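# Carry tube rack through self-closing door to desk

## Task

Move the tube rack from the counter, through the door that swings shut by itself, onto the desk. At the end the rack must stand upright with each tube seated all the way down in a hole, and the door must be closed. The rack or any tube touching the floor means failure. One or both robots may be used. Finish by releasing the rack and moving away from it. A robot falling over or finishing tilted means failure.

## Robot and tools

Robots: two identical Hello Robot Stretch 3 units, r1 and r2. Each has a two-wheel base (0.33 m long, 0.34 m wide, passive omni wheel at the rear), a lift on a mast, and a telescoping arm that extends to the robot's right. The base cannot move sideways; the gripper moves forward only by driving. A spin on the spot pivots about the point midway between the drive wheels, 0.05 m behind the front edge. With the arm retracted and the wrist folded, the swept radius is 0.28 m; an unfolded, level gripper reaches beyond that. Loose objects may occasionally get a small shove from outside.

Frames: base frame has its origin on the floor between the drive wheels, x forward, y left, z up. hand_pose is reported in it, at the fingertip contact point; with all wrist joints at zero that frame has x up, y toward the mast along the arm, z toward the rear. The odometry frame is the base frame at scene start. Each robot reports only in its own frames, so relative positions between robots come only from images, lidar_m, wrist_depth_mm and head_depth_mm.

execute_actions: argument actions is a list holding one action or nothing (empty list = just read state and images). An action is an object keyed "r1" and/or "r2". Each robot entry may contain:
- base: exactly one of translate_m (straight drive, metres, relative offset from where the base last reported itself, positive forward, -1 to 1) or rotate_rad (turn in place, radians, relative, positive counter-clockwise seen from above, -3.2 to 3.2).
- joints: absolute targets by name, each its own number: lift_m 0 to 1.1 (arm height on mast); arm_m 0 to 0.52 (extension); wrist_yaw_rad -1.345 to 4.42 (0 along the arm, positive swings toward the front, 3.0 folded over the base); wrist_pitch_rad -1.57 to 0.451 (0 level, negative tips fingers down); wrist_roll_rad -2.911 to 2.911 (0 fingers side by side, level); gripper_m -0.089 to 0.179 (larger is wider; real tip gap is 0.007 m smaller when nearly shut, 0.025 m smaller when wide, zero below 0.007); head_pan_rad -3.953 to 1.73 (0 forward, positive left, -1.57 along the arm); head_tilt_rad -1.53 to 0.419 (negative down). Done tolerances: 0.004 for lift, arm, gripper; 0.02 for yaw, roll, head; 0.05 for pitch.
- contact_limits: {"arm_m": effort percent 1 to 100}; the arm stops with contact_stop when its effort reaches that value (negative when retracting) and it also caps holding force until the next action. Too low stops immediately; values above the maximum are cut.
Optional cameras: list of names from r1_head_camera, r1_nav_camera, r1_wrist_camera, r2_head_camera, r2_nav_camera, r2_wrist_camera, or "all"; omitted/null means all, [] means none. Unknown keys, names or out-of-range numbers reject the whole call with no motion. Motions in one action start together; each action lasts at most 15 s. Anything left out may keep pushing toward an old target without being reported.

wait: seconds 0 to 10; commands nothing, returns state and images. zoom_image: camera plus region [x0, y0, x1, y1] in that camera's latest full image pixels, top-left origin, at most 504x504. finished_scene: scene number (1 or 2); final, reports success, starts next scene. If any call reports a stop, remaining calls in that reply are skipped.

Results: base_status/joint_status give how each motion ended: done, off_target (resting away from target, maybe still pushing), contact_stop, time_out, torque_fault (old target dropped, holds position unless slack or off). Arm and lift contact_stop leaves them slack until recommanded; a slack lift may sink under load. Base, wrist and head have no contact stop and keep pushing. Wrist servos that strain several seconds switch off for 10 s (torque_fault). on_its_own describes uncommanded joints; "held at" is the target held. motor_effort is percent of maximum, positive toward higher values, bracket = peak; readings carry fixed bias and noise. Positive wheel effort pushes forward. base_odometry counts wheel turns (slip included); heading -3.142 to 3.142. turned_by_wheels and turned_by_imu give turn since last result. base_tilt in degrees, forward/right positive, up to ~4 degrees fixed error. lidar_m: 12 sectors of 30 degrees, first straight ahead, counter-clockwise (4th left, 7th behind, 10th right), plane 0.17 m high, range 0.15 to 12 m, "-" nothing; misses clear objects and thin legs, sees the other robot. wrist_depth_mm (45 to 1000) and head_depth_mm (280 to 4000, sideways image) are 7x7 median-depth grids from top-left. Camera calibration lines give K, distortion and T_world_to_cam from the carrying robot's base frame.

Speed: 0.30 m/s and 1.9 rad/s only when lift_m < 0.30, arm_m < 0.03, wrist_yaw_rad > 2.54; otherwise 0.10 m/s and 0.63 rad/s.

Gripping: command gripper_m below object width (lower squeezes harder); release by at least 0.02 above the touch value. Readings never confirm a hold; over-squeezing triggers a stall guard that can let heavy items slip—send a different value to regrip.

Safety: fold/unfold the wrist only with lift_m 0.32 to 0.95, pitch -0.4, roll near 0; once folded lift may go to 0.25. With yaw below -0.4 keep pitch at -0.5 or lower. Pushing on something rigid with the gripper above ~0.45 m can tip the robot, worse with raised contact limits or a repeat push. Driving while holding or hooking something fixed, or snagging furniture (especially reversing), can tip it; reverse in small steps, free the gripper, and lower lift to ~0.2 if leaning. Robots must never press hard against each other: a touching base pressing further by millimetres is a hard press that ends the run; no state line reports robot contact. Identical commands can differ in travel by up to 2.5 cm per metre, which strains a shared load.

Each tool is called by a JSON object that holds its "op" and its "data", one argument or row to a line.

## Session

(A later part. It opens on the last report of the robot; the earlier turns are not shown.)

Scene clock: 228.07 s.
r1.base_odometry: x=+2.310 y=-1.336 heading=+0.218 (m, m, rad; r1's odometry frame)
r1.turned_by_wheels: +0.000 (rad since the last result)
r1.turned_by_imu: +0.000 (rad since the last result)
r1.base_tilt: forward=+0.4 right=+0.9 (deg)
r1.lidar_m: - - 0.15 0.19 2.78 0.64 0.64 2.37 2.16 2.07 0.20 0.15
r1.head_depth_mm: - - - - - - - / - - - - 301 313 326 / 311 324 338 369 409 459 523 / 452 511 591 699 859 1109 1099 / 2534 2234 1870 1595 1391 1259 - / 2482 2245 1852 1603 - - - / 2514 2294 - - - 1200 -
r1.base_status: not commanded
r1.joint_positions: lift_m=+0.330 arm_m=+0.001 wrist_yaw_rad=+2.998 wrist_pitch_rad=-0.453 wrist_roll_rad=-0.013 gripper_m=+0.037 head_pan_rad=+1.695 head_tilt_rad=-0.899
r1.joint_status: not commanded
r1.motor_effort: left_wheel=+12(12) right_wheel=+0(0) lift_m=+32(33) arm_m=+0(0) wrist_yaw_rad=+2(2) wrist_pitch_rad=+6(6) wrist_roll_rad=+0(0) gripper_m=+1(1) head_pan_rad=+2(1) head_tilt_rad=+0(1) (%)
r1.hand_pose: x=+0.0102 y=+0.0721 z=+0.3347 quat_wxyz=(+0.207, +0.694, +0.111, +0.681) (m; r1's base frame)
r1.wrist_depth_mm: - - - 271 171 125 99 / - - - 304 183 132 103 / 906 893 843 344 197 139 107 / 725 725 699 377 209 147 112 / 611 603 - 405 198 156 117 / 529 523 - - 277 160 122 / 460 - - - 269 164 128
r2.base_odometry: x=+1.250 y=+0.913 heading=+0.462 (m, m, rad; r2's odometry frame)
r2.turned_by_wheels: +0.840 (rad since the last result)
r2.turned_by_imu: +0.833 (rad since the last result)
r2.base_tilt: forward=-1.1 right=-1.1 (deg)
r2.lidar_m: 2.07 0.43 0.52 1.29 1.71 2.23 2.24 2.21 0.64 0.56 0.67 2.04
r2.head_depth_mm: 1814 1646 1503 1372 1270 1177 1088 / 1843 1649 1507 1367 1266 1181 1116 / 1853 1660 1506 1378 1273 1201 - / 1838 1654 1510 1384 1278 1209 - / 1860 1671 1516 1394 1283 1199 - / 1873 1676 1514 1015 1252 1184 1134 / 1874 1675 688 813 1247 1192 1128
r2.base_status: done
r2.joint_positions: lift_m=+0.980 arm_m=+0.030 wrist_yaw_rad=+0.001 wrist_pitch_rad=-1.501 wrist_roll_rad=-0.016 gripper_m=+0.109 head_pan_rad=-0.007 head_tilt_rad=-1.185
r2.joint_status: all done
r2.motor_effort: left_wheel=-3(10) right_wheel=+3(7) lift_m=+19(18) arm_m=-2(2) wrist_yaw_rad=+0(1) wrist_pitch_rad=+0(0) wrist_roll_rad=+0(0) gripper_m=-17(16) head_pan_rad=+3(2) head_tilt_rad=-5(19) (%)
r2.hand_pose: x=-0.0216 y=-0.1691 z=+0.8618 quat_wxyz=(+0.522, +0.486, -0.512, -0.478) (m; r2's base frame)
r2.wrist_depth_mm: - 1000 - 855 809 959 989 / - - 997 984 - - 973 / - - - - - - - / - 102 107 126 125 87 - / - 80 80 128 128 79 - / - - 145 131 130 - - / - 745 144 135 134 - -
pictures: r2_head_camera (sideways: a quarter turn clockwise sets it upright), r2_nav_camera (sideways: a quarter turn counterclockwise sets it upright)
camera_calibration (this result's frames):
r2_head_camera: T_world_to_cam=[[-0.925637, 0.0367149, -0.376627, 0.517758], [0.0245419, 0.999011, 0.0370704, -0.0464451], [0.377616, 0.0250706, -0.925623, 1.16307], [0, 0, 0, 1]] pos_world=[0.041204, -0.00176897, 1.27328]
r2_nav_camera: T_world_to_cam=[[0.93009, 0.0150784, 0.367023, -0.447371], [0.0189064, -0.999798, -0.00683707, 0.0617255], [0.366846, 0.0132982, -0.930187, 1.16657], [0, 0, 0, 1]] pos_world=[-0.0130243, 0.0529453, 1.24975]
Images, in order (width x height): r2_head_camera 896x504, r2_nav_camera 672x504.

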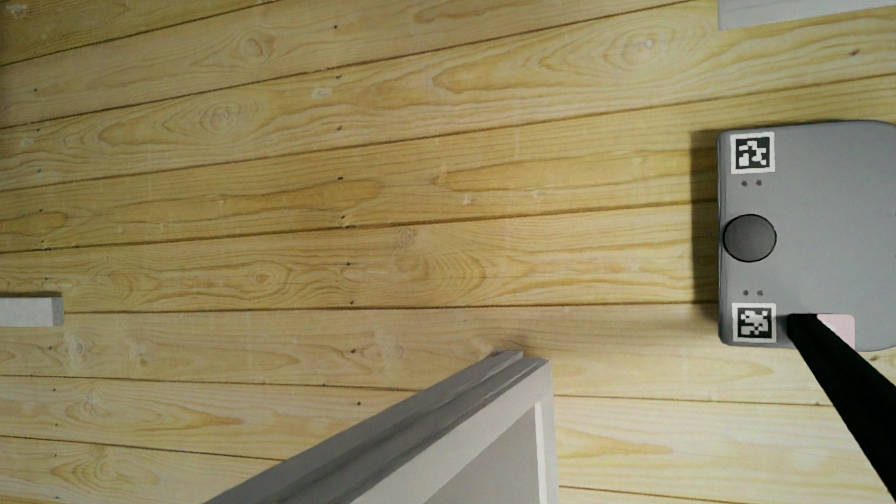

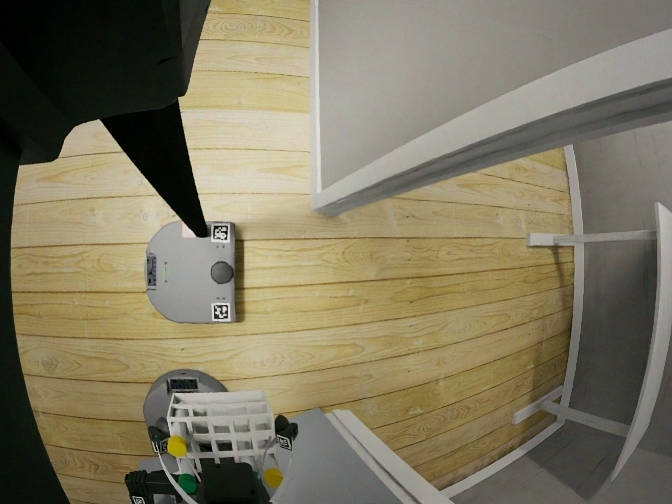

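{"op": "execute_actions", "data": {
  "actions": [
    {"r2":{"base":{"rotate_rad":-0.12}}}
  ],
  "cameras": []
}}

{"op": "execute_actions", "data": {
  "actions": [
    {"r2":{"base":{"translate_m":1.0},"joints":{"head_tilt_rad":-0.8}}}
  ],
  "cameras": ["r2_nav_camera","r2_head_camera","r2_wrist_camera"]
}}

Scene clock: 242.50 s.
r1.base_odometry: x=+2.310 y=-1.336 heading=+0.218 (m, m, rad; r1's odometry frame)
r1.turned_by_wheels: +0.000 (rad since the last result)
r1.turned_by_imu: +0.001 (rad since the last result)
r1.base_tilt: forward=+0.3 right=+0.8 (deg)
r1.lidar_m: - - 0.15 0.19 2.79 0.64 0.64 2.37 2.17 2.06 0.20 0.15
r1.head_depth_mm: - - - - - - - / - - - - 301 313 326 / 311 324 339 369 410 459 523 / 451 512 592 702 862 1105 1098 / 2529 2252 1870 1582 1387 1251 - / 2465 2237 1871 1617 - - - / 2524 2328 - - - 1202 -
r1.base_status: not commanded
r1.joint_positions: lift_m=+0.330 arm_m=+0.001 wrist_yaw_rad=+2.998 wrist_pitch_rad=-0.453 wrist_roll_rad=-0.013 gripper_m=+0.037 head_pan_rad=+1.695 head_tilt_rad=-0.899
r1.joint_status: not commanded
r1.motor_effort: left_wheel=+12(11) right_wheel=+0(0) lift_m=+33(33) arm_m=+0(0) wrist_yaw_rad=+2(2) wrist_pitch_rad=+6(6) wrist_roll_rad=+0(0) gripper_m=+0(0) head_pan_rad=+1(3) head_tilt_rad=+0(1) (%)
r1.hand_pose: x=+0.0102 y=+0.0721 z=+0.3347 quat_wxyz=(+0.207, +0.694, +0.111, +0.681) (m; r1's base frame)
r1.wrist_depth_mm: - - - 271 171 125 99 / - - - 303 184 132 103 / 919 902 849 343 197 139 107 / 738 726 700 377 210 147 112 / 615 597 - 405 198 155 117 / 520 517 - - 276 160 122 / 466 - - - 271 165 128
r2.base_odometry: x=+1.250 y=+0.913 heading=+0.342 (m, m, rad; r2's odometry frame)
r2.turned_by_wheels: -0.120 (rad since the last result)
r2.turned_by_imu: -0.120 (rad since the last result)
r2.base_tilt: forward=-1.1 right=-1.2 (deg)
r2.lidar_m: 2.07 0.43 0.45 0.93 1.67 2.03 2.23 2.25 0.87 0.56 0.67 0.81
r2.head_depth_mm: 1815 1650 1494 1362 1260 1181 1087 / 1827 1652 1513 1374 1269 1182 1102 / 1855 1656 1511 1373 1270 1204 - / 1845 1672 1510 1395 1279 1197 - / 1871 1678 1509 1394 1286 1199 - / 1841 1673 1536 1389 1253 1189 1135 / 1868 1672 1525 841 1233 1194 1117
r2.base_status: done
r2.joint_positions: lift_m=+0.980 arm_m=+0.030 wrist_yaw_rad=+0.001 wrist_pitch_rad=-1.501 wrist_roll_rad=-0.016 gripper_m=+0.109 head_pan_rad=-0.007 head_tilt_rad=-1.185
r2.joint_status: not commanded
r2.motor_effort: left_wheel=+5(10) right_wheel=-2(6) lift_m=+19(18) arm_m=-2(2) wrist_yaw_rad=+0(1) wrist_pitch_rad=+0(0) wrist_roll_rad=-1(0) gripper_m=-17(17) head_pan_rad=+3(3) head_tilt_rad=-5(5) (%)
r2.hand_pose: x=-0.0216 y=-0.1691 z=+0.8618 quat_wxyz=(+0.522, +0.486, -0.512, -0.478) (m; r2's base frame)
r2.wrist_depth_mm: 968 938 986 853 821 991 971 / - - - 1000 990 969 967 / - - - - - - 982 / - 102 107 127 125 89 - / - 81 80 128 128 79 - / - - 143 132 131 - - / - - 143 135 134 - -
pictures: none
No camera images: the call's "cameras" was empty. Leave "cameras" out to get every camera's image.

Scene clock: 253.47 s.
r1.base_odometry: x=+2.310 y=-1.336 heading=+0.218 (m, m, rad; r1's odometry frame)
r1.turned_by_wheels: +0.000 (rad since the last result)
r1.turned_by_imu: +0.002 (rad since the last result)
r1.base_tilt: forward=+0.4 right=+0.9 (deg)
r1.lidar_m: - - 0.15 0.19 2.79 1.03 1.98 2.37 2.16 2.07 0.20 0.15
r1.head_depth_mm: - - - - - - - / - - - - 300 313 326 / 311 324 339 369 409 459 522 / 451 513 591 702 859 1117 1095 / 2489 2251 1863 1594 1395 1246 - / 2208 2239 1862 1522 - - - / 2522 2286 - - - 1205 -
r1.base_status: not commanded
r1.joint_positions: lift_m=+0.330 arm_m=+0.001 wrist_yaw_rad=+2.998 wrist_pitch_rad=-0.453 wrist_roll_rad=-0.013 gripper_m=+0.037 head_pan_rad=+1.695 head_tilt_rad=-0.899
r1.joint_status: not commanded
r1.motor_effort: left_wheel=+12(12) right_wheel=+0(0) lift_m=+33(33) arm_m=+0(0) wrist_yaw_rad=+2(2) wrist_pitch_rad=+6(6) wrist_roll_rad=+0(0) gripper_m=+0(0) head_pan_rad=+2(3) head_tilt_rad=-1(1) (%)
r1.hand_pose: x=+0.0102 y=+0.0721 z=+0.3347 quat_wxyz=(+0.207, +0.694, +0.111, +0.681) (m; r1's base frame)
r1.wrist_depth_mm: - - - 272 171 125 98 / 886 910 - 304 183 132 103 / 887 876 840 345 197 139 107 / 758 723 708 379 209 147 111 / 614 604 - 409 198 155 117 / 530 522 - - 277 160 122 / 462 - - - 271 164 128
r2.base_odometry: x=+2.192 y=+1.249 heading=+0.342 (m, m, rad; r2's odometry frame)
r2.turned_by_wheels: +0.000 (rad since the last result)
r2.turned_by_imu: +0.007 (rad since the last result)
r2.base_tilt: forward=-1.1 right=-1.2 (deg)
r2.lidar_m: 1.52 1.10 1.90 2.41 0.84 0.61 3.22 0.77 0.70 1.25 1.35 1.43
r2.head_depth_mm: 1110 838 1914 1783 1506 1306 1138 / 1121 843 1831 1816 1502 1300 1147 / 1129 807 1812 1822 1504 1295 1147 / 1144 817 1770 1817 1522 1315 1146 / 1148 818 1736 1838 1531 1317 1151 / 1164 786 1704 1785 1493 1318 1149 / 1163 791 1339 1741 1526 1323 1154
r2.base_status: done
r2.joint_positions: lift_m=+0.980 arm_m=+0.030 wrist_yaw_rad=+0.001 wrist_pitch_rad=-1.501 wrist_roll_rad=-0.016 gripper_m=+0.109 head_pan_rad=-0.007 head_tilt_rad=-0.803
r2.joint_status: all done
r2.motor_effort: left_wheel=+2(10) right_wheel=-2(2) lift_m=+19(19) arm_m=-1(2) wrist_yaw_rad=-1(1) wrist_pitch_rad=+0(0) wrist_roll_rad=-1(1) gripper_m=-17(17) head_pan_rad=+3(2) head_tilt_rad=+1(17) (%)
r2.hand_pose: x=-0.0216 y=-0.1691 z=+0.8618 quat_wxyz=(+0.522, +0.486, -0.512, -0.478) (m; r2's base frame)
r2.wrist_depth_mm: - 987 - 979 973 927 958 / - - - - 996 991 999 / - - - - - - 984 / - 103 107 126 125 87 - / - 80 80 128 128 79 - / - - 143 131 131 - - / - - 144 135 133 835 -
pictures: r2_head_camera (sideways: a quarter turn clockwise sets it upright), r2_nav_camera (sideways: a quarter turn counterclockwise sets it upright), r2_wrist_camera
camera_calibration (this result's frames):
r2_head_camera: T_world_to_cam=[[-0.718614, 0.0351933, -0.694518, 0.930624], [0.00934755, 0.999117, 0.0409564, -0.0514313], [0.695347, 0.0229398, -0.718308, 0.891641], [0, 0, 0, 1]] pos_world=[0.0492404, -0.00181995, 1.28892]
r2_nav_camera: T_world_to_cam=[[0.726344, 0.0165779, 0.687131, -0.863138], [0.0197053, -0.9998, 0.00329161, 0.0485351], [0.687049, 0.0111493, -0.726526, 0.899892], [0, 0, 0, 1]] pos_world=[0.00770952, 0.0528013, 1.24672]
r2_wrist_camera: T_world_to_cam=[[-0.998965, -0.0379084, -0.0251516, -0.00680052], [-0.0401152, 0.994766, 0.0939799, 0.12141], [0.0214573, 0.0948916, -0.995256, 1.03467], [0, 0, 0, 1]] pos_world=[-0.0241244, -0.219214, 1.01818]
Images, in order (width x height): r2_head_camera 896x504, r2_nav_camera 672x504, r2_wrist_camera 644x364.

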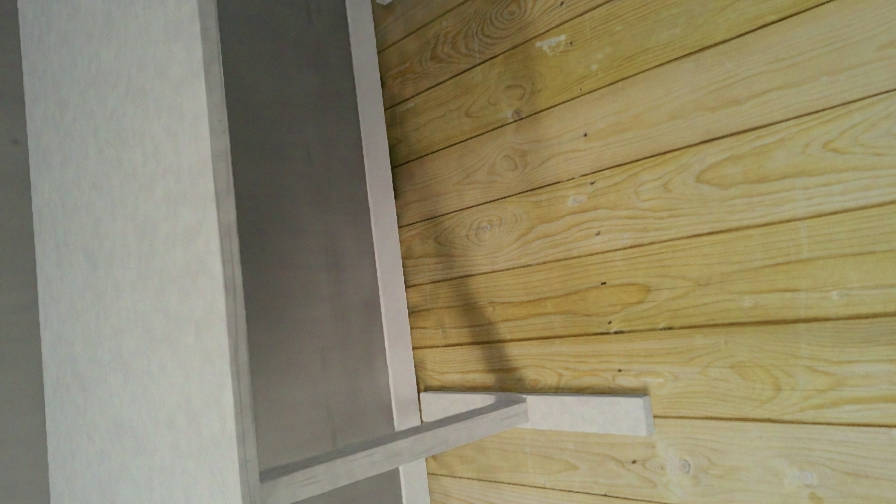

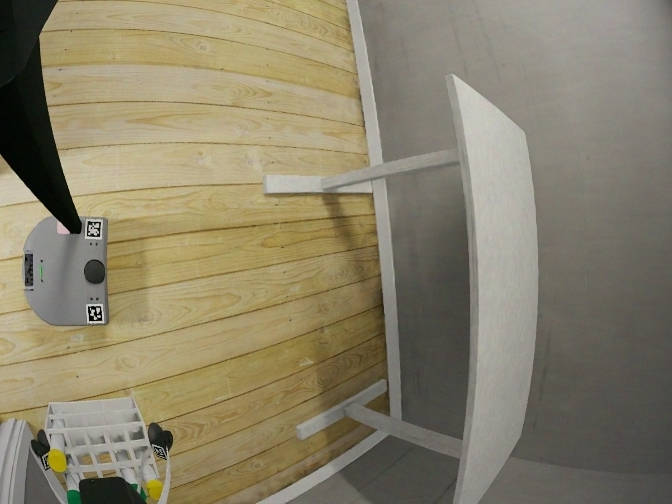

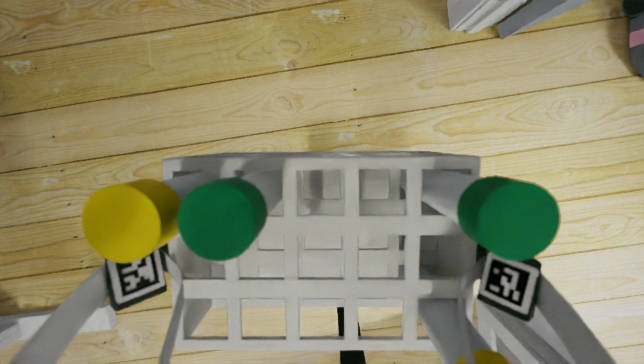

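{"op": "execute_actions", "data": {
  "actions": [
    {"r1":{"base":{"translate_m":-0.3}},"r2":{"base":{"translate_m":0.43},"joints":{"lift_m":1.097}}}
  ],
  "cameras": []
}}

{"op": "execute_actions", "data": {
  "actions": [
    {"r1":{"base":{"rotate_rad":-1.35},"joints":{"head_pan_rad":-2.6,"head_tilt_rad":-1.1}},"r2":{"base":{"rotate_rad":1.68},"joints":{"head_tilt_rad":-0.6,"head_pan_rad":-1.57}}}
  ],
  "cameras": ["r2_head_camera","r2_wrist_camera","r1_nav_camera"]
}}

Scene clock: 276.53 s.
r1.base_odometry: x=+2.017 y=-1.401 heading=+0.218 (m, m, rad; r1's odometry frame)
r1.turned_by_wheels: +0.000 (rad since the last result)
r1.turned_by_imu: -0.028 (rad since the last result)
r1.base_tilt: forward=+0.4 right=+0.9 (deg)
r1.lidar_m: - 0.15 0.17 1.54 0.83 0.78 1.75 2.04 2.20 0.19 0.15 -
r1.head_depth_mm: 2433 2295 1919 1582 636 471 376 / 2415 2289 1896 1619 1401 890 601 / 2454 2265 1881 1598 1398 1246 1102 / 2457 2256 1749 1602 1386 1234 1133 / 2363 2140 1745 1594 1399 1256 - / 2479 2229 1863 1615 - - - / 2518 2287 - - - 1221 -
r1.base_status: done
r1.joint_positions: lift_m=+0.330 arm_m=+0.001 wrist_yaw_rad=+3.000 wrist_pitch_rad=-0.452 wrist_roll_rad=-0.013 gripper_m=+0.037 head_pan_rad=+1.697 head_tilt_rad=-0.899
r1.joint_status: not commanded
r1.motor_effort: left_wheel=+1(27) right_wheel=+6(37) lift_m=+29(32) arm_m=+0(0) wrist_yaw_rad=-1(18) wrist_pitch_rad=+6(6) wrist_roll_rad=+0(1) gripper_m=+0(0) head_pan_rad=+1(2) head_tilt_rad=-1(1) (%)
r1.hand_pose: x=+0.0098 y=+0.0723 z=+0.3350 quat_wxyz=(+0.206, +0.694, +0.111, +0.681) (m; r1's base frame)
r1.wrist_depth_mm: - - - - 576 211 129 / - - - - 555 209 128 / 908 885 864 849 551 207 127 / 711 715 702 689 521 204 126 / 611 609 - 587 333 203 126 / 525 528 - - 482 184 125 / 463 - - - 408 183 124
r2.base_odometry: x=+2.597 y=+1.393 heading=+0.343 (m, m, rad; r2's odometry frame)
r2.turned_by_wheels: +0.000 (rad since the last result)
r2.turned_by_imu: +0.003 (rad since the last result)
r2.base_tilt: forward=-1.1 right=-1.3 (deg)
r2.lidar_m: 1.10 0.71 1.37 2.47 1.55 1.01 1.08 1.01 1.15 1.28 1.10 1.12
r2.head_depth_mm: 976 759 580 467 1473 1300 1141 / 964 767 583 469 1479 1297 1141 / 951 774 585 471 1442 1298 1146 / 949 778 588 471 1459 1305 1151 / 939 784 589 475 1423 1310 1147 / 926 786 594 476 1419 1312 1157 / 913 792 594 478 430 1259 1126
r2.base_status: done
r2.joint_positions: lift_m=+1.096 arm_m=+0.030 wrist_yaw_rad=+0.001 wrist_pitch_rad=-1.501 wrist_roll_rad=-0.016 gripper_m=+0.109 head_pan_rad=-0.007 head_tilt_rad=-0.803
r2.joint_status: all done
r2.motor_effort: left_wheel=+1(10) right_wheel=-1(3) lift_m=+38(41) arm_m=-1(2) wrist_yaw_rad=-1(0) wrist_pitch_rad=+0(0) wrist_roll_rad=-1(1) gripper_m=-16(17) head_pan_rad=+3(3) head_tilt_rad=+1(1) (%)
r2.hand_pose: x=-0.0216 y=-0.1691 z=+0.9779 quat_wxyz=(+0.522, +0.486, -0.512, -0.478) (m; r2's base frame)
r2.wrist_depth_mm: - - - - - - - / - - - - - - - / - - - - - - - / - 102 106 126 125 87 - / - 80 80 128 128 78 - / - - 144 131 130 - - / - - 144 135 133 - -
pictures: none
No camera images: the call's "cameras" was empty. Leave "cameras" out to get every camera's image.

Scene clock: 280.13 s.
r1.base_odometry: x=+2.017 y=-1.401 heading=-1.132 (m, m, rad; r1's odometry frame)
r1.turned_by_wheels: -1.350 (rad since the last result)
r1.turned_by_imu: -1.286 (rad since the last result)
r1.base_tilt: forward=+0.3 right=+0.8 (deg)
r1.lidar_m: 0.29 0.19 0.18 0.18 0.22 0.48 1.43 0.77 1.04 2.00 2.23 2.09
r1.head_depth_mm: 1979 1757 1567 1420 1296 1218 - / 1978 1749 1564 1412 1285 - - / 1897 1705 1550 1407 1291 - - / 782 956 1229 1411 1279 - - / 844 1040 1377 1407 1286 - 1088 / 961 1234 1508 1394 1281 1205 1092 / 1121 1497 1533 1404 1276 1181 1094
r1.base_status: done
r1.joint_positions: lift_m=+0.330 arm_m=+0.001 wrist_yaw_rad=+3.000 wrist_pitch_rad=-0.452 wrist_roll_rad=-0.013 gripper_m=+0.037 head_pan_rad=-2.593 head_tilt_rad=-1.094
r1.joint_status: all done
r1.motor_effort: left_wheel=+13(71) right_wheel=-2(16) lift_m=+28(29) arm_m=+0(1) wrist_yaw_rad=-2(1) wrist_pitch_rad=+6(7) wrist_roll_rad=+0(0) gripper_m=+0(1) head_pan_rad=-2(35) head_tilt_rad=-4(27) (%)
r1.hand_pose: x=+0.0097 y=+0.0722 z=+0.3349 quat_wxyz=(+0.207, +0.694, +0.111, +0.681) (m; r1's base frame)
r1.wrist_depth_mm: 263 - 223 210 196 183 172 / 302 289 247 232 214 201 188 / 350 320 277 258 239 219 204 / 413 374 311 292 265 243 226 / 503 442 - 331 291 273 249 / 527 505 - - 365 309 281 / 466 - - - 404 358 323
r2.base_odometry: x=+2.597 y=+1.393 heading=+2.022 (m, m, rad; r2's odometry frame)
r2.turned_by_wheels: +1.680 (rad since the last result)
r2.turned_by_imu: +1.666 (rad since the last result)
r2.base_tilt: forward=-1.1 right=-1.2 (deg)
r2.lidar_m: 2.48 1.34 1.01 1.41 1.13 1.27 1.28 1.10 1.14 1.10 0.71 1.51
r2.head_depth_mm: - - - - - - - / - - - - - - - / - - - - - - - / 913 1013 873 618 485 - 303 / 919 1007 885 621 478 424 1274 / 913 1007 884 624 483 1051 1191 / 910 1010 895 627 484 986 1247
r2.base_status: done
r2.joint_positions: lift_m=+1.096 arm_m=+0.030 wrist_yaw_rad=+0.001 wrist_pitch_rad=-1.501 wrist_roll_rad=-0.016 gripper_m=+0.109 head_pan_rad=-1.563 head_tilt_rad=-0.606
r2.joint_status: all done
r2.motor_effort: left_wheel=-3(10) right_wheel=+3(8) lift_m=+39(39) arm_m=-2(2) wrist_yaw_rad=+0(1) wrist_pitch_rad=+0(0) wrist_roll_rad=-1(1) gripper_m=-17(17) head_pan_rad=-2(35) head_tilt_rad=+1(14) (%)
r2.hand_pose: x=-0.0216 y=-0.1691 z=+0.9779 quat_wxyz=(+0.522, +0.486, -0.512, -0.478) (m; r2's base frame)
r2.wrist_depth_mm: - - - - - - - / - - - - - - - / - - - - - - - / - 103 106 127 125 87 - / - 80 80 129 128 79 - / - - 144 131 130 - - / - - 144 135 134 - -
pictures: r1_nav_camera (sideways: a quarter turn counterclockwise sets it upright), r2_head_camera (sideways: a quarter turn clockwise sets it upright), r2_wrist_camera
camera_calibration (this result's frames):
r1_nav_camera: T_world_to_cam=[[-0.773854, -0.440019, 0.455559, -0.54046], [-0.516046, 0.855059, -0.0507119, 0.117031], [-0.367215, -0.274333, -0.88876, 1.11433], [0, 0, 0, 1]] pos_world=[0.0513546, -0.0321838, 1.24252]
r2_head_camera: T_world_to_cam=[[0.0258548, 0.568984, -0.821942, 1.09217], [0.999084, 0.0133298, 0.0406544, -0.057086], [0.034088, -0.82224, -0.568119, 0.70031], [0, 0, 0, 1]] pos_world=[0.00492374, -0.044843, 1.29788]
r2_wrist_camera: T_world_to_cam=[[-0.998964, -0.0379246, -0.0251505, -0.0038862], [-0.0401313, 0.994765, 0.09398, 0.110514], [0.0214547, 0.094892, -0.995256, 1.15016], [0, 0, 0, 1]] pos_world=[-0.0241234, -0.219224, 1.13422]
Images, in order (width x height): r1_nav_camera 672x504, r2_head_camera 896x504, r2_wrist_camera 644x364.

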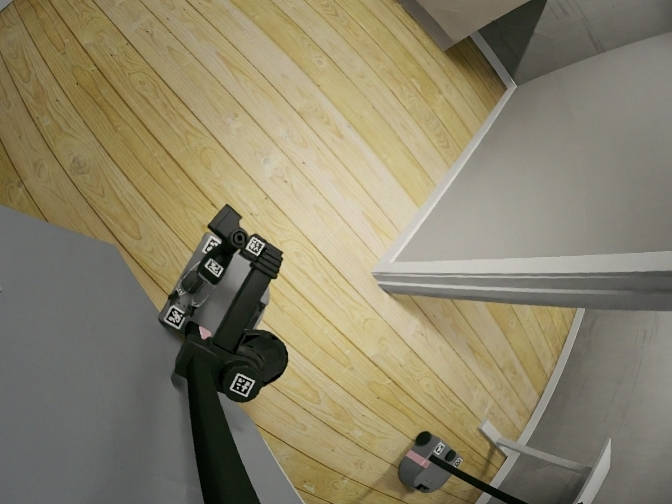

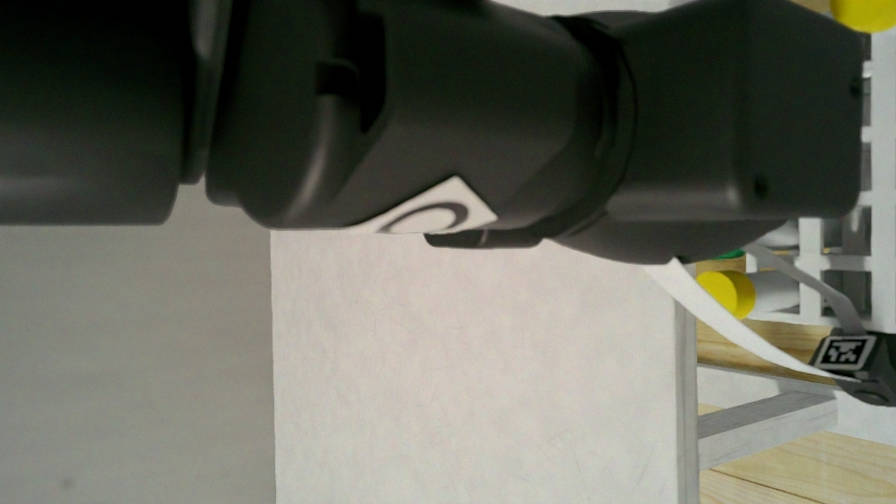

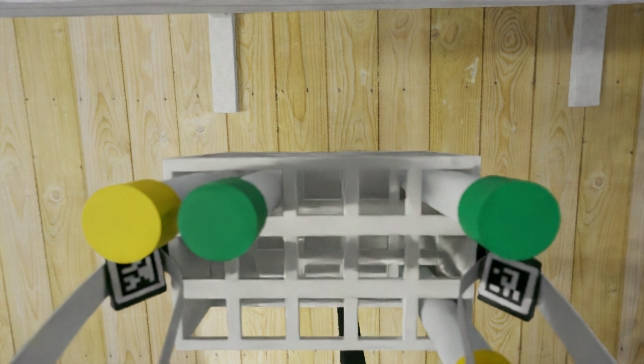

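{"op": "execute_actions", "data": {
  "actions": [
    {"r1":{"base":{"translate_m":-0.45}},"r2":{"joints":{"arm_m":0.095}}}
  ],
  "cameras": ["r2_wrist_camera","r1_nav_camera"]
}}

Scene clock: 305.57 s.
r1.base_odometry: x=+1.826 y=-0.994 heading=-1.132 (m, m, rad; r1's odometry frame)
r1.turned_by_wheels: +0.000 (rad since the last result)
r1.turned_by_imu: +0.001 (rad since the last result)
r1.base_tilt: forward=+0.4 right=+0.9 (deg)
r1.lidar_m: - - 0.15 0.19 1.46 0.99 1.11 2.55 0.45 1.96 0.26 0.15
r1.head_depth_mm: 1960 1735 1572 1417 1289 1223 - / 1955 1737 1554 1414 1296 - - / 1944 1731 1559 1410 1290 - - / 1951 1735 1553 1409 1292 - - / 1933 1733 1547 1404 1282 - 1082 / 1936 1725 1522 924 1245 1204 1095 / 1895 553 637 809 1277 1176 1089
r1.base_status: done
r1.joint_positions: lift_m=+0.330 arm_m=+0.001 wrist_yaw_rad=+3.000 wrist_pitch_rad=-0.452 wrist_roll_rad=-0.013 gripper_m=+0.037 head_pan_rad=-2.593 head_tilt_rad=-1.094
r1.joint_status: not commanded
r1.motor_effort: left_wheel=+3(27) right_wheel=-1(6) lift_m=+28(28) arm_m=+0(0) wrist_yaw_rad=-1(0) wrist_pitch_rad=+6(6) wrist_roll_rad=+0(0) gripper_m=+1(1) head_pan_rad=-3(3) head_tilt_rad=-3(4) (%)
r1.hand_pose: x=+0.0097 y=+0.0722 z=+0.3349 quat_wxyz=(+0.207, +0.694, +0.111, +0.681) (m; r1's base frame)
r1.wrist_depth_mm: - - 437 262 176 132 106 / - - 485 294 190 140 111 / 894 897 538 331 205 148 116 / 739 727 605 370 219 157 122 / 616 608 - 393 211 168 127 / 522 523 - - 290 173 134 / 463 - - - 288 180 142
r2.base_odometry: x=+2.597 y=+1.393 heading=+2.022 (m, m, rad; r2's odometry frame)
r2.turned_by_wheels: +0.000 (rad since the last result)
r2.turned_by_imu: -0.001 (rad since the last result)
r2.base_tilt: forward=-1.2 right=-1.2 (deg)
r2.lidar_m: 2.47 1.35 1.01 1.03 1.10 1.27 1.28 1.10 1.14 1.10 0.71 1.51
r2.head_depth_mm: - - - 608 471 407 1155 / - - - - - 327 318 / - - - - - 337 320 / 915 1011 873 633 316 329 326 / 913 1010 881 620 479 373 1199 / 912 1009 887 625 482 1049 1192 / 911 1005 894 627 482 985 1242
r2.base_status: not commanded
r2.joint_positions: lift_m=+1.096 arm_m=+0.095 wrist_yaw_rad=+0.001 wrist_pitch_rad=-1.501 wrist_roll_rad=-0.016 gripper_m=+0.109 head_pan_rad=-1.563 head_tilt_rad=-0.606
r2.joint_status: all done
r2.motor_effort: left_wheel=-3(3) right_wheel=+2(3) lift_m=+39(39) arm_m=+2(2) wrist_yaw_rad=+0(1) wrist_pitch_rad=+0(0) wrist_roll_rad=+0(0) gripper_m=-16(17) head_pan_rad=-3(2) head_tilt_rad=+2(2) (%)
r2.hand_pose: x=-0.0216 y=-0.2336 z=+0.9779 quat_wxyz=(+0.522, +0.486, -0.512, -0.478) (m; r2's base frame)
r2.wrist_depth_mm: 184 184 184 182 182 181 181 / 189 187 188 187 185 184 182 / - - - - - - - / - 96 107 126 125 87 - / - 80 80 128 128 79 - / - - 145 132 131 - - / - - 144 135 134 - -
pictures: r1_nav_camera (sideways: a quarter turn counterclockwise sets it upright), r2_wrist_camera
camera_calibration (this result's frames):
r1_nav_camera: T_world_to_cam=[[-0.773864, -0.440003, 0.455557, -0.540458], [-0.516028, 0.855069, -0.0507119, 0.117031], [-0.367219, -0.274324, -0.888761, 1.11433], [0, 0, 0, 1]] pos_world=[0.051354, -0.0321847, 1.24252]
r2_wrist_camera: T_world_to_cam=[[-0.998964, -0.0379246, -0.0251505, -0.00633272], [-0.0401312, 0.994765, 0.09398, 0.174687], [0.0214547, 0.094892, -0.995256, 1.15628], [0, 0, 0, 1]] pos_world=[-0.0241234, -0.283734, 1.13422]
Images, in order (width x height): r1_nav_camera 672x504, r2_wrist_camera 644x364.

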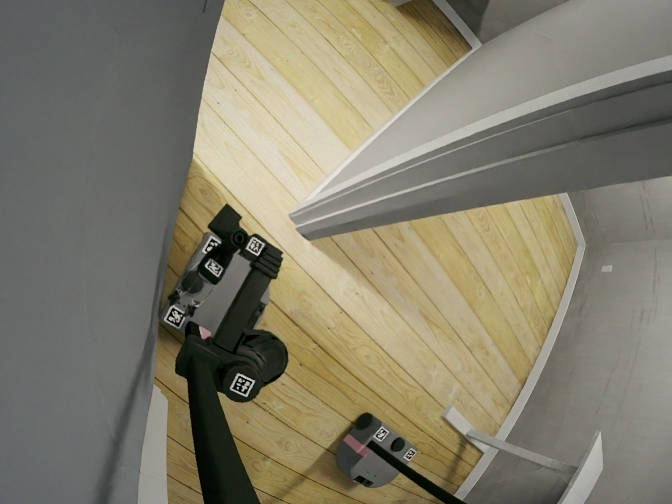

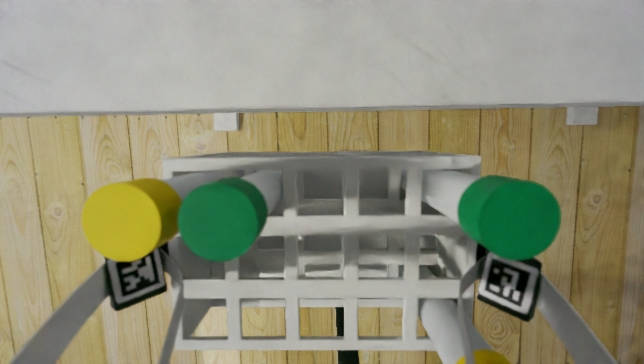

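{"op": "execute_actions", "data": {
  "actions": [
    {"r2":{"joints":{"arm_m":0.0}},"r1":{"base":{"translate_m":-0.15}}}
  ]
}}

Scene clock: 328.30 s.
r1.base_odometry: x=+1.762 y=-0.858 heading=-1.132 (m, m, rad; r1's odometry frame)
r1.turned_by_wheels: +0.000 (rad since the last result)
r1.turned_by_imu: +0.001 (rad since the last result)
r1.base_tilt: forward=+0.3 right=+0.9 (deg)
r1.lidar_m: - - 0.15 0.42 1.49 0.84 0.96 2.39 0.40 0.40 0.15 -
r1.head_depth_mm: 1987 1742 1560 1420 1298 1220 - / 1969 1740 1568 1423 1297 - - / 1969 1741 1550 1407 1291 - - / 1952 1739 1548 1416 1288 - - / 1955 1729 1542 1407 1285 - 1073 / 1953 1718 1543 1394 1261 1203 853 / 1920 1709 1545 1402 931 1177 662
r1.base_status: done
r1.joint_positions: lift_m=+0.330 arm_m=+0.001 wrist_yaw_rad=+3.000 wrist_pitch_rad=-0.452 wrist_roll_rad=-0.013 gripper_m=+0.037 head_pan_rad=-2.593 head_tilt_rad=-1.094
r1.joint_status: not commanded
r1.motor_effort: left_wheel=+2(11) right_wheel=-1(6) lift_m=+28(28) arm_m=+0(0) wrist_yaw_rad=+0(1) wrist_pitch_rad=+6(6) wrist_roll_rad=+0(0) gripper_m=+0(1) head_pan_rad=-2(2) head_tilt_rad=-4(4) (%)
r1.hand_pose: x=+0.0097 y=+0.0722 z=+0.3349 quat_wxyz=(+0.207, +0.694, +0.111, +0.681) (m; r1's base frame)
r1.wrist_depth_mm: - - - 471 283 171 123 / - - - 527 297 176 125 / 907 897 874 585 314 181 127 / 732 715 698 651 320 187 130 / 608 597 - 579 270 192 133 / 520 523 - - 399 188 136 / 460 - - - 351 190 139
r2.base_odometry: x=+2.597 y=+1.393 heading=+2.022 (m, m, rad; r2's odometry frame)
r2.turned_by_wheels: +0.000 (rad since the last result)
r2.turned_by_imu: -0.001 (rad since the last result)
r2.base_tilt: forward=-1.1 right=-1.3 (deg)
r2.lidar_m: 2.47 1.34 1.01 0.88 1.06 1.27 1.28 1.10 1.14 1.10 0.71 1.52
r2.head_depth_mm: - - - - - - - / - - - - - - - / - - - - - - - / 915 1006 877 618 477 423 - / 916 1004 876 621 478 1360 - / 913 1008 887 624 480 1053 1195 / 912 1010 897 627 484 983 1253
r2.base_status: not commanded
r2.joint_positions: lift_m=+1.096 arm_m=+0.000 wrist_yaw_rad=+0.001 wrist_pitch_rad=-1.501 wrist_roll_rad=-0.016 gripper_m=+0.109 head_pan_rad=-1.563 head_tilt_rad=-0.606
r2.joint_status: all done
r2.motor_effort: left_wheel=-3(3) right_wheel=+2(3) lift_m=+39(39) arm_m=-1(3) wrist_yaw_rad=-1(0) wrist_pitch_rad=+0(1) wrist_roll_rad=+0(0) gripper_m=-17(17) head_pan_rad=-2(3) head_tilt_rad=+1(2) (%)
r2.hand_pose: x=-0.0216 y=-0.1391 z=+0.9779 quat_wxyz=(+0.522, +0.486, -0.512, -0.478) (m; r2's base frame)
r2.wrist_depth_mm: - - - - - - - / - - - - - - - / - - - - - - - / - 103 106 126 125 87 - / - 80 80 128 129 79 - / - - 145 131 131 - - / - - 144 136 133 - -
pictures: r1_head_camera (sideways: a quarter turn clockwise sets it upright), r1_nav_camera (sideways: a quarter turn counterclockwise sets it upright), r1_wrist_camera, r2_head_camera (sideways: a quarter turn clockwise sets it upright), r2_nav_camera (sideways: a quarter turn counterclockwise sets it upright), r2_wrist_camera
camera_calibration (this result's frames):
r1_head_camera: T_world_to_cam=[[0.760455, 0.473824, -0.444071, 0.59332], [0.522442, -0.852543, -0.0150023, 0.0157619], [-0.385698, -0.220593, -0.895866, 1.12505], [0, 0, 0, 1]] pos_world=[-0.0254989, -0.0195144, 1.2716]
r1_nav_camera: T_world_to_cam=[[-0.773863, -0.440003, 0.455557, -0.540458], [-0.516028, 0.855069, -0.0507119, 0.117031], [-0.367219, -0.274324, -0.888761, 1.11433], [0, 0, 0, 1]] pos_world=[0.051354, -0.0321847, 1.24252]
r1_wrist_camera: T_world_to_cam=[[0.990328, -0.135955, -0.0276771, 0.0180981], [-0.106854, -0.620133, -0.777186, 0.327875], [0.0884988, 0.772627, -0.628662, 0.318977], [0, 0, 0, 1]] pos_world=[-0.0111175, -0.0406637, 0.45585]
r2_head_camera: T_world_to_cam=[[0.0258619, 0.568836, -0.822044, 1.0923], [0.999084, 0.0133267, 0.0406534, -0.0570847], [0.0340803, -0.822343, -0.567971, 0.700117], [0, 0, 0, 1]] pos_world=[0.00492328, -0.0448438, 1.29789]
r2_nav_camera: T_world_to_cam=[[0.0260269, -0.577116, 0.816248, -1.02716], [-0.999415, -0.0331415, 0.00843517, 0.0480539], [0.0221836, -0.81599, -0.577641, 0.710283], [0, 0, 0, 1]] pos_world=[0.0590028, -0.0116107, 1.2483]
r2_wrist_camera: T_world_to_cam=[[-0.998964, -0.0379245, -0.0251505, -0.00274852], [-0.0401312, 0.994765, 0.0939799, 0.0806732], [0.0214547, 0.0948918, -0.995256, 1.14731], [0, 0, 0, 1]] pos_world=[-0.0241234, -0.189226, 1.13422]
Images, in order (width x height): r1_head_camera 896x504, r1_nav_camera 672x504, r1_wrist_camera 644x364, r2_head_camera 896x504, r2_nav_camera 672x504, r2_wrist_camera 644x364.

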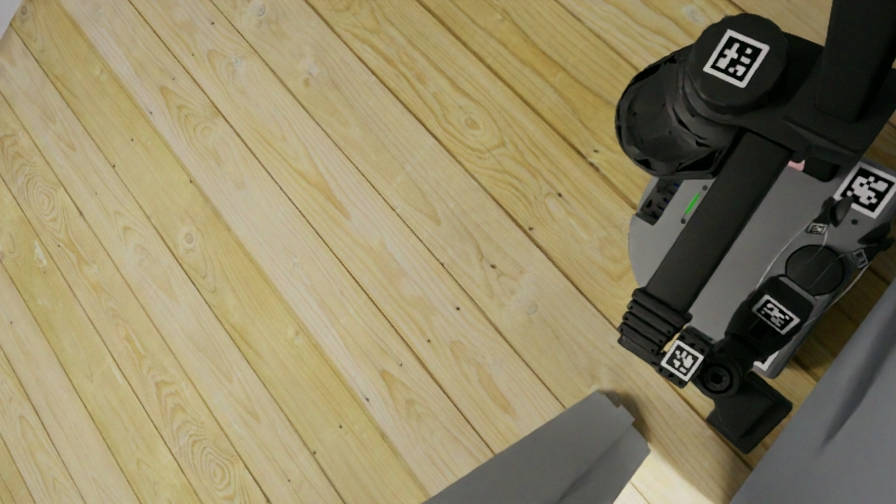

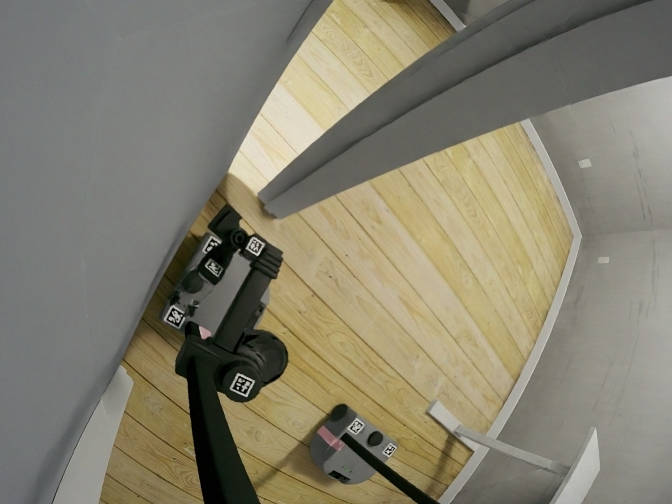

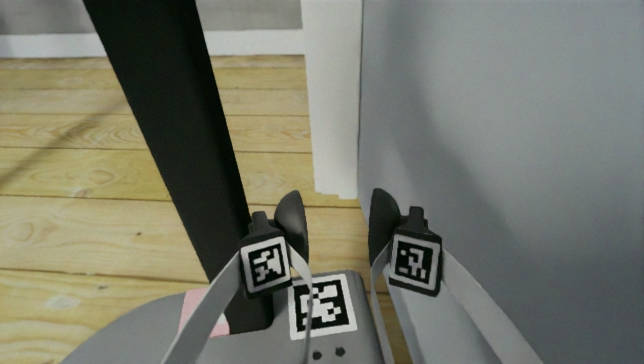

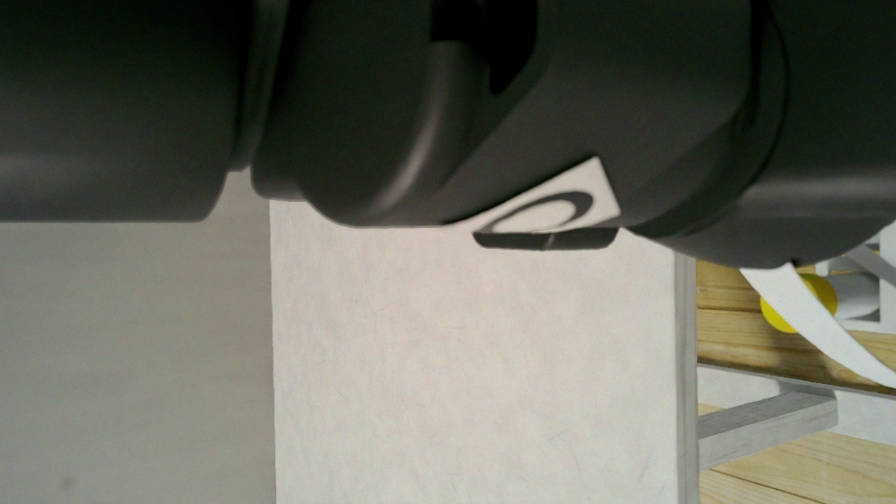

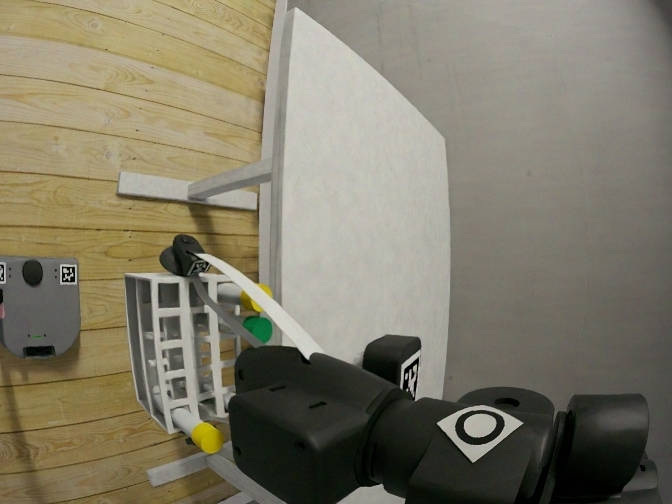

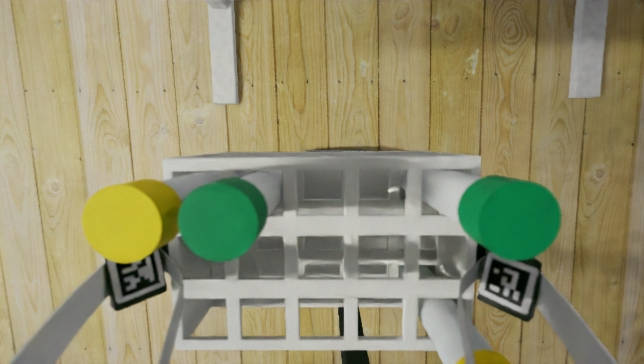

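{"op": "execute_actions", "data": {
  "actions": [
    {"r2":{"joints":{"wrist_pitch_rad":-1.25}},"r1":{"base":{"translate_m":-0.12}}}
  ],
  "cameras": ["r1_nav_camera","r2_nav_camera","r2_wrist_camera","r2_head_camera"]
}}

Scene clock: 335.60 s.
r1.base_odometry: x=+1.711 y=-0.749 heading=-1.132 (m, m, rad; r1's odometry frame)
r1.turned_by_wheels: +0.000 (rad since the last result)
r1.turned_by_imu: -0.097 (rad since the last result)
r1.base_tilt: forward=+0.3 right=+0.9 (deg)
r1.lidar_m: - 0.15 0.23 0.49 1.45 0.71 0.74 2.13 2.46 0.37 0.18 0.15
r1.head_depth_mm: 1935 1760 1576 1424 1297 1213 1119 / 1994 1767 1573 1418 1293 - - / 1988 1753 1561 1415 1280 - - / 1966 1754 1572 1415 1285 - - / 1983 1728 1553 1403 1285 - 1076 / 1959 1730 1556 1408 1284 1207 990 / 1968 1726 1555 1405 1279 1157 740
r1.base_status: done
r1.joint_positions: lift_m=+0.330 arm_m=+0.001 wrist_yaw_rad=+3.000 wrist_pitch_rad=-0.453 wrist_roll_rad=-0.013 gripper_m=+0.037 head_pan_rad=-2.597 head_tilt_rad=-1.086
r1.joint_status: not commanded
r1.motor_effort: left_wheel=+1(4) right_wheel=+0(5) lift_m=+28(28) arm_m=+0(0) wrist_yaw_rad=+0(1) wrist_pitch_rad=+6(6) wrist_roll_rad=+0(0) gripper_m=+1(0) head_pan_rad=+0(1) head_tilt_rad=-7(21) (%)
r1.hand_pose: x=+0.0097 y=+0.0722 z=+0.3349 quat_wxyz=(+0.207, +0.694, +0.111, +0.681) (m; r1's base frame)
r1.wrist_depth_mm: - - - - 464 261 174 / - - - - 511 265 175 / 907 909 847 845 537 267 176 / 732 723 709 697 556 269 178 / 612 614 - 588 413 274 179 / 533 526 - - 482 257 180 / 464 - - - 445 259 183
r2.base_odometry: x=+2.597 y=+1.393 heading=+2.022 (m, m, rad; r2's odometry frame)
r2.turned_by_wheels: +0.000 (rad since the last result)
r2.turned_by_imu: -0.001 (rad since the last result)
r2.base_tilt: forward=-1.1 right=-1.3 (deg)
r2.lidar_m: 2.47 1.35 1.01 0.76 1.02 1.27 1.28 1.10 1.15 1.10 0.71 1.52
r2.head_depth_mm: - - - - - - - / - - - - - - - / - - - - - - - / 915 1013 876 618 478 - 307 / 913 1005 882 622 480 415 312 / 917 1005 887 624 480 1049 1175 / 911 1003 894 627 483 985 1245
r2.base_status: not commanded
r2.joint_positions: lift_m=+1.096 arm_m=+0.000 wrist_yaw_rad=+0.001 wrist_pitch_rad=-1.261 wrist_roll_rad=-0.016 gripper_m=+0.109 head_pan_rad=-1.563 head_tilt_rad=-0.606
r2.joint_status: all done
r2.motor_effort: left_wheel=-3(2) right_wheel=+3(3) lift_m=+38(39) arm_m=-2(2) wrist_yaw_rad=-1(0) wrist_pitch_rad=+6(7) wrist_roll_rad=+0(0) gripper_m=-17(17) head_pan_rad=-2(3) head_tilt_rad=+1(1) (%)
r2.hand_pose: x=-0.0216 y=-0.2003 z=+0.9838 quat_wxyz=(+0.576, +0.421, -0.566, -0.414) (m; r2's base frame)
r2.wrist_depth_mm: 222 222 221 220 218 218 218 / 219 219 216 218 216 214 216 / - - - - - - - / - 126 119 126 126 123 - / - 81 80 129 128 79 - / - - 132 131 130 131 - / - - 144 134 132 - -
pictures: r1_nav_camera (sideways: a quarter turn counterclockwise sets it upright), r2_head_camera (sideways: a quarter turn clockwise sets it upright), r2_nav_camera (sideways: a quarter turn counterclockwise sets it upright), r2_wrist_camera
camera_calibration (this result's frames):
r1_nav_camera: T_world_to_cam=[[-0.772736, -0.43491, 0.462311, -0.549263], [-0.512727, 0.85705, -0.0507519, 0.117063], [-0.374151, -0.276258, -0.885264, 1.10983], [0, 0, 0, 1]] pos_world=[0.0508303, -0.0326104, 1.24236]
r2_head_camera: T_world_to_cam=[[0.0258619, 0.568836, -0.822044, 1.0923], [0.999084, 0.0133267, 0.0406534, -0.0570847], [0.0340803, -0.822343, -0.567971, 0.700117], [0, 0, 0, 1]] pos_world=[0.00492328, -0.0448438, 1.29789]
r2_nav_camera: T_world_to_cam=[[0.0260269, -0.577116, 0.816248, -1.02716], [-0.999415, -0.0331415, 0.00843517, 0.0480539], [0.0221836, -0.81599, -0.577641, 0.710283], [0, 0, 0, 1]] pos_world=[0.0590028, -0.0116107, 1.2483]
r2_wrist_camera: T_world_to_cam=[[-0.998953, -0.0430242, -0.0155722, -0.0153193], [-0.0403221, 0.988634, -0.144833, 0.37475], [0.0216266, -0.144054, -0.989334, 1.10531], [0, 0, 0, 1]] pos_world=[-0.0240966, -0.211926, 1.14756]
Images, in order (width x height): r1_nav_camera 672x504, r2_head_camera 896x504, r2_nav_camera 672x504, r2_wrist_camera 644x364.

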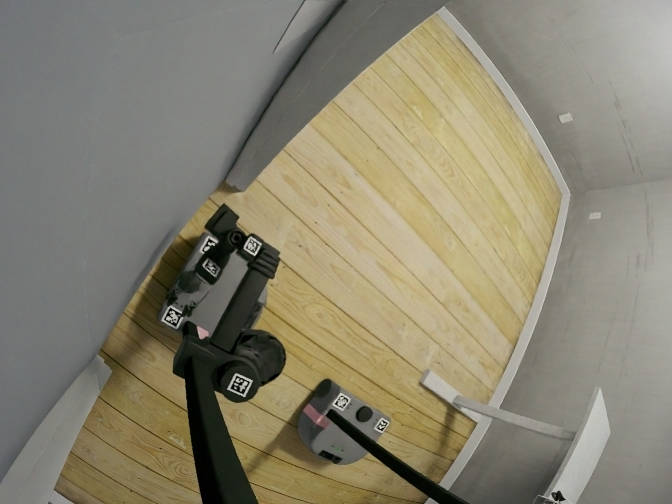

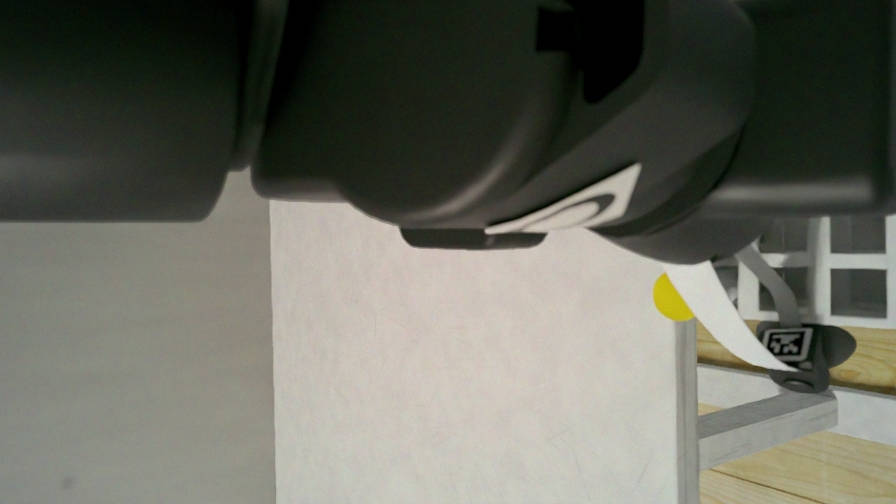

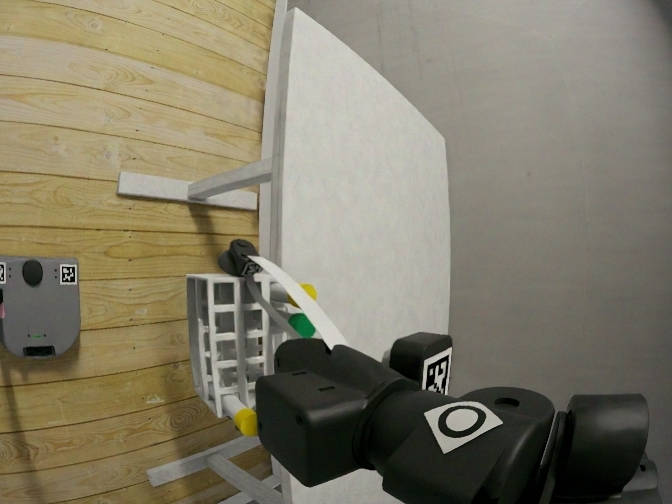

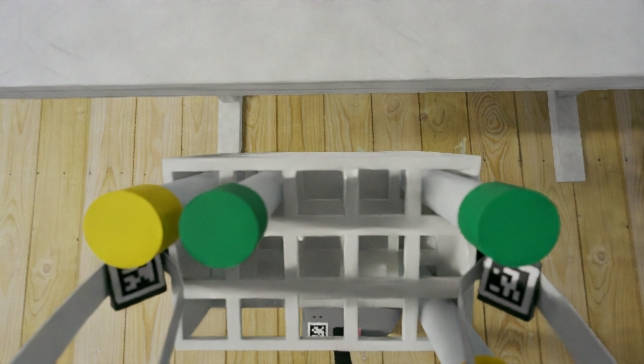

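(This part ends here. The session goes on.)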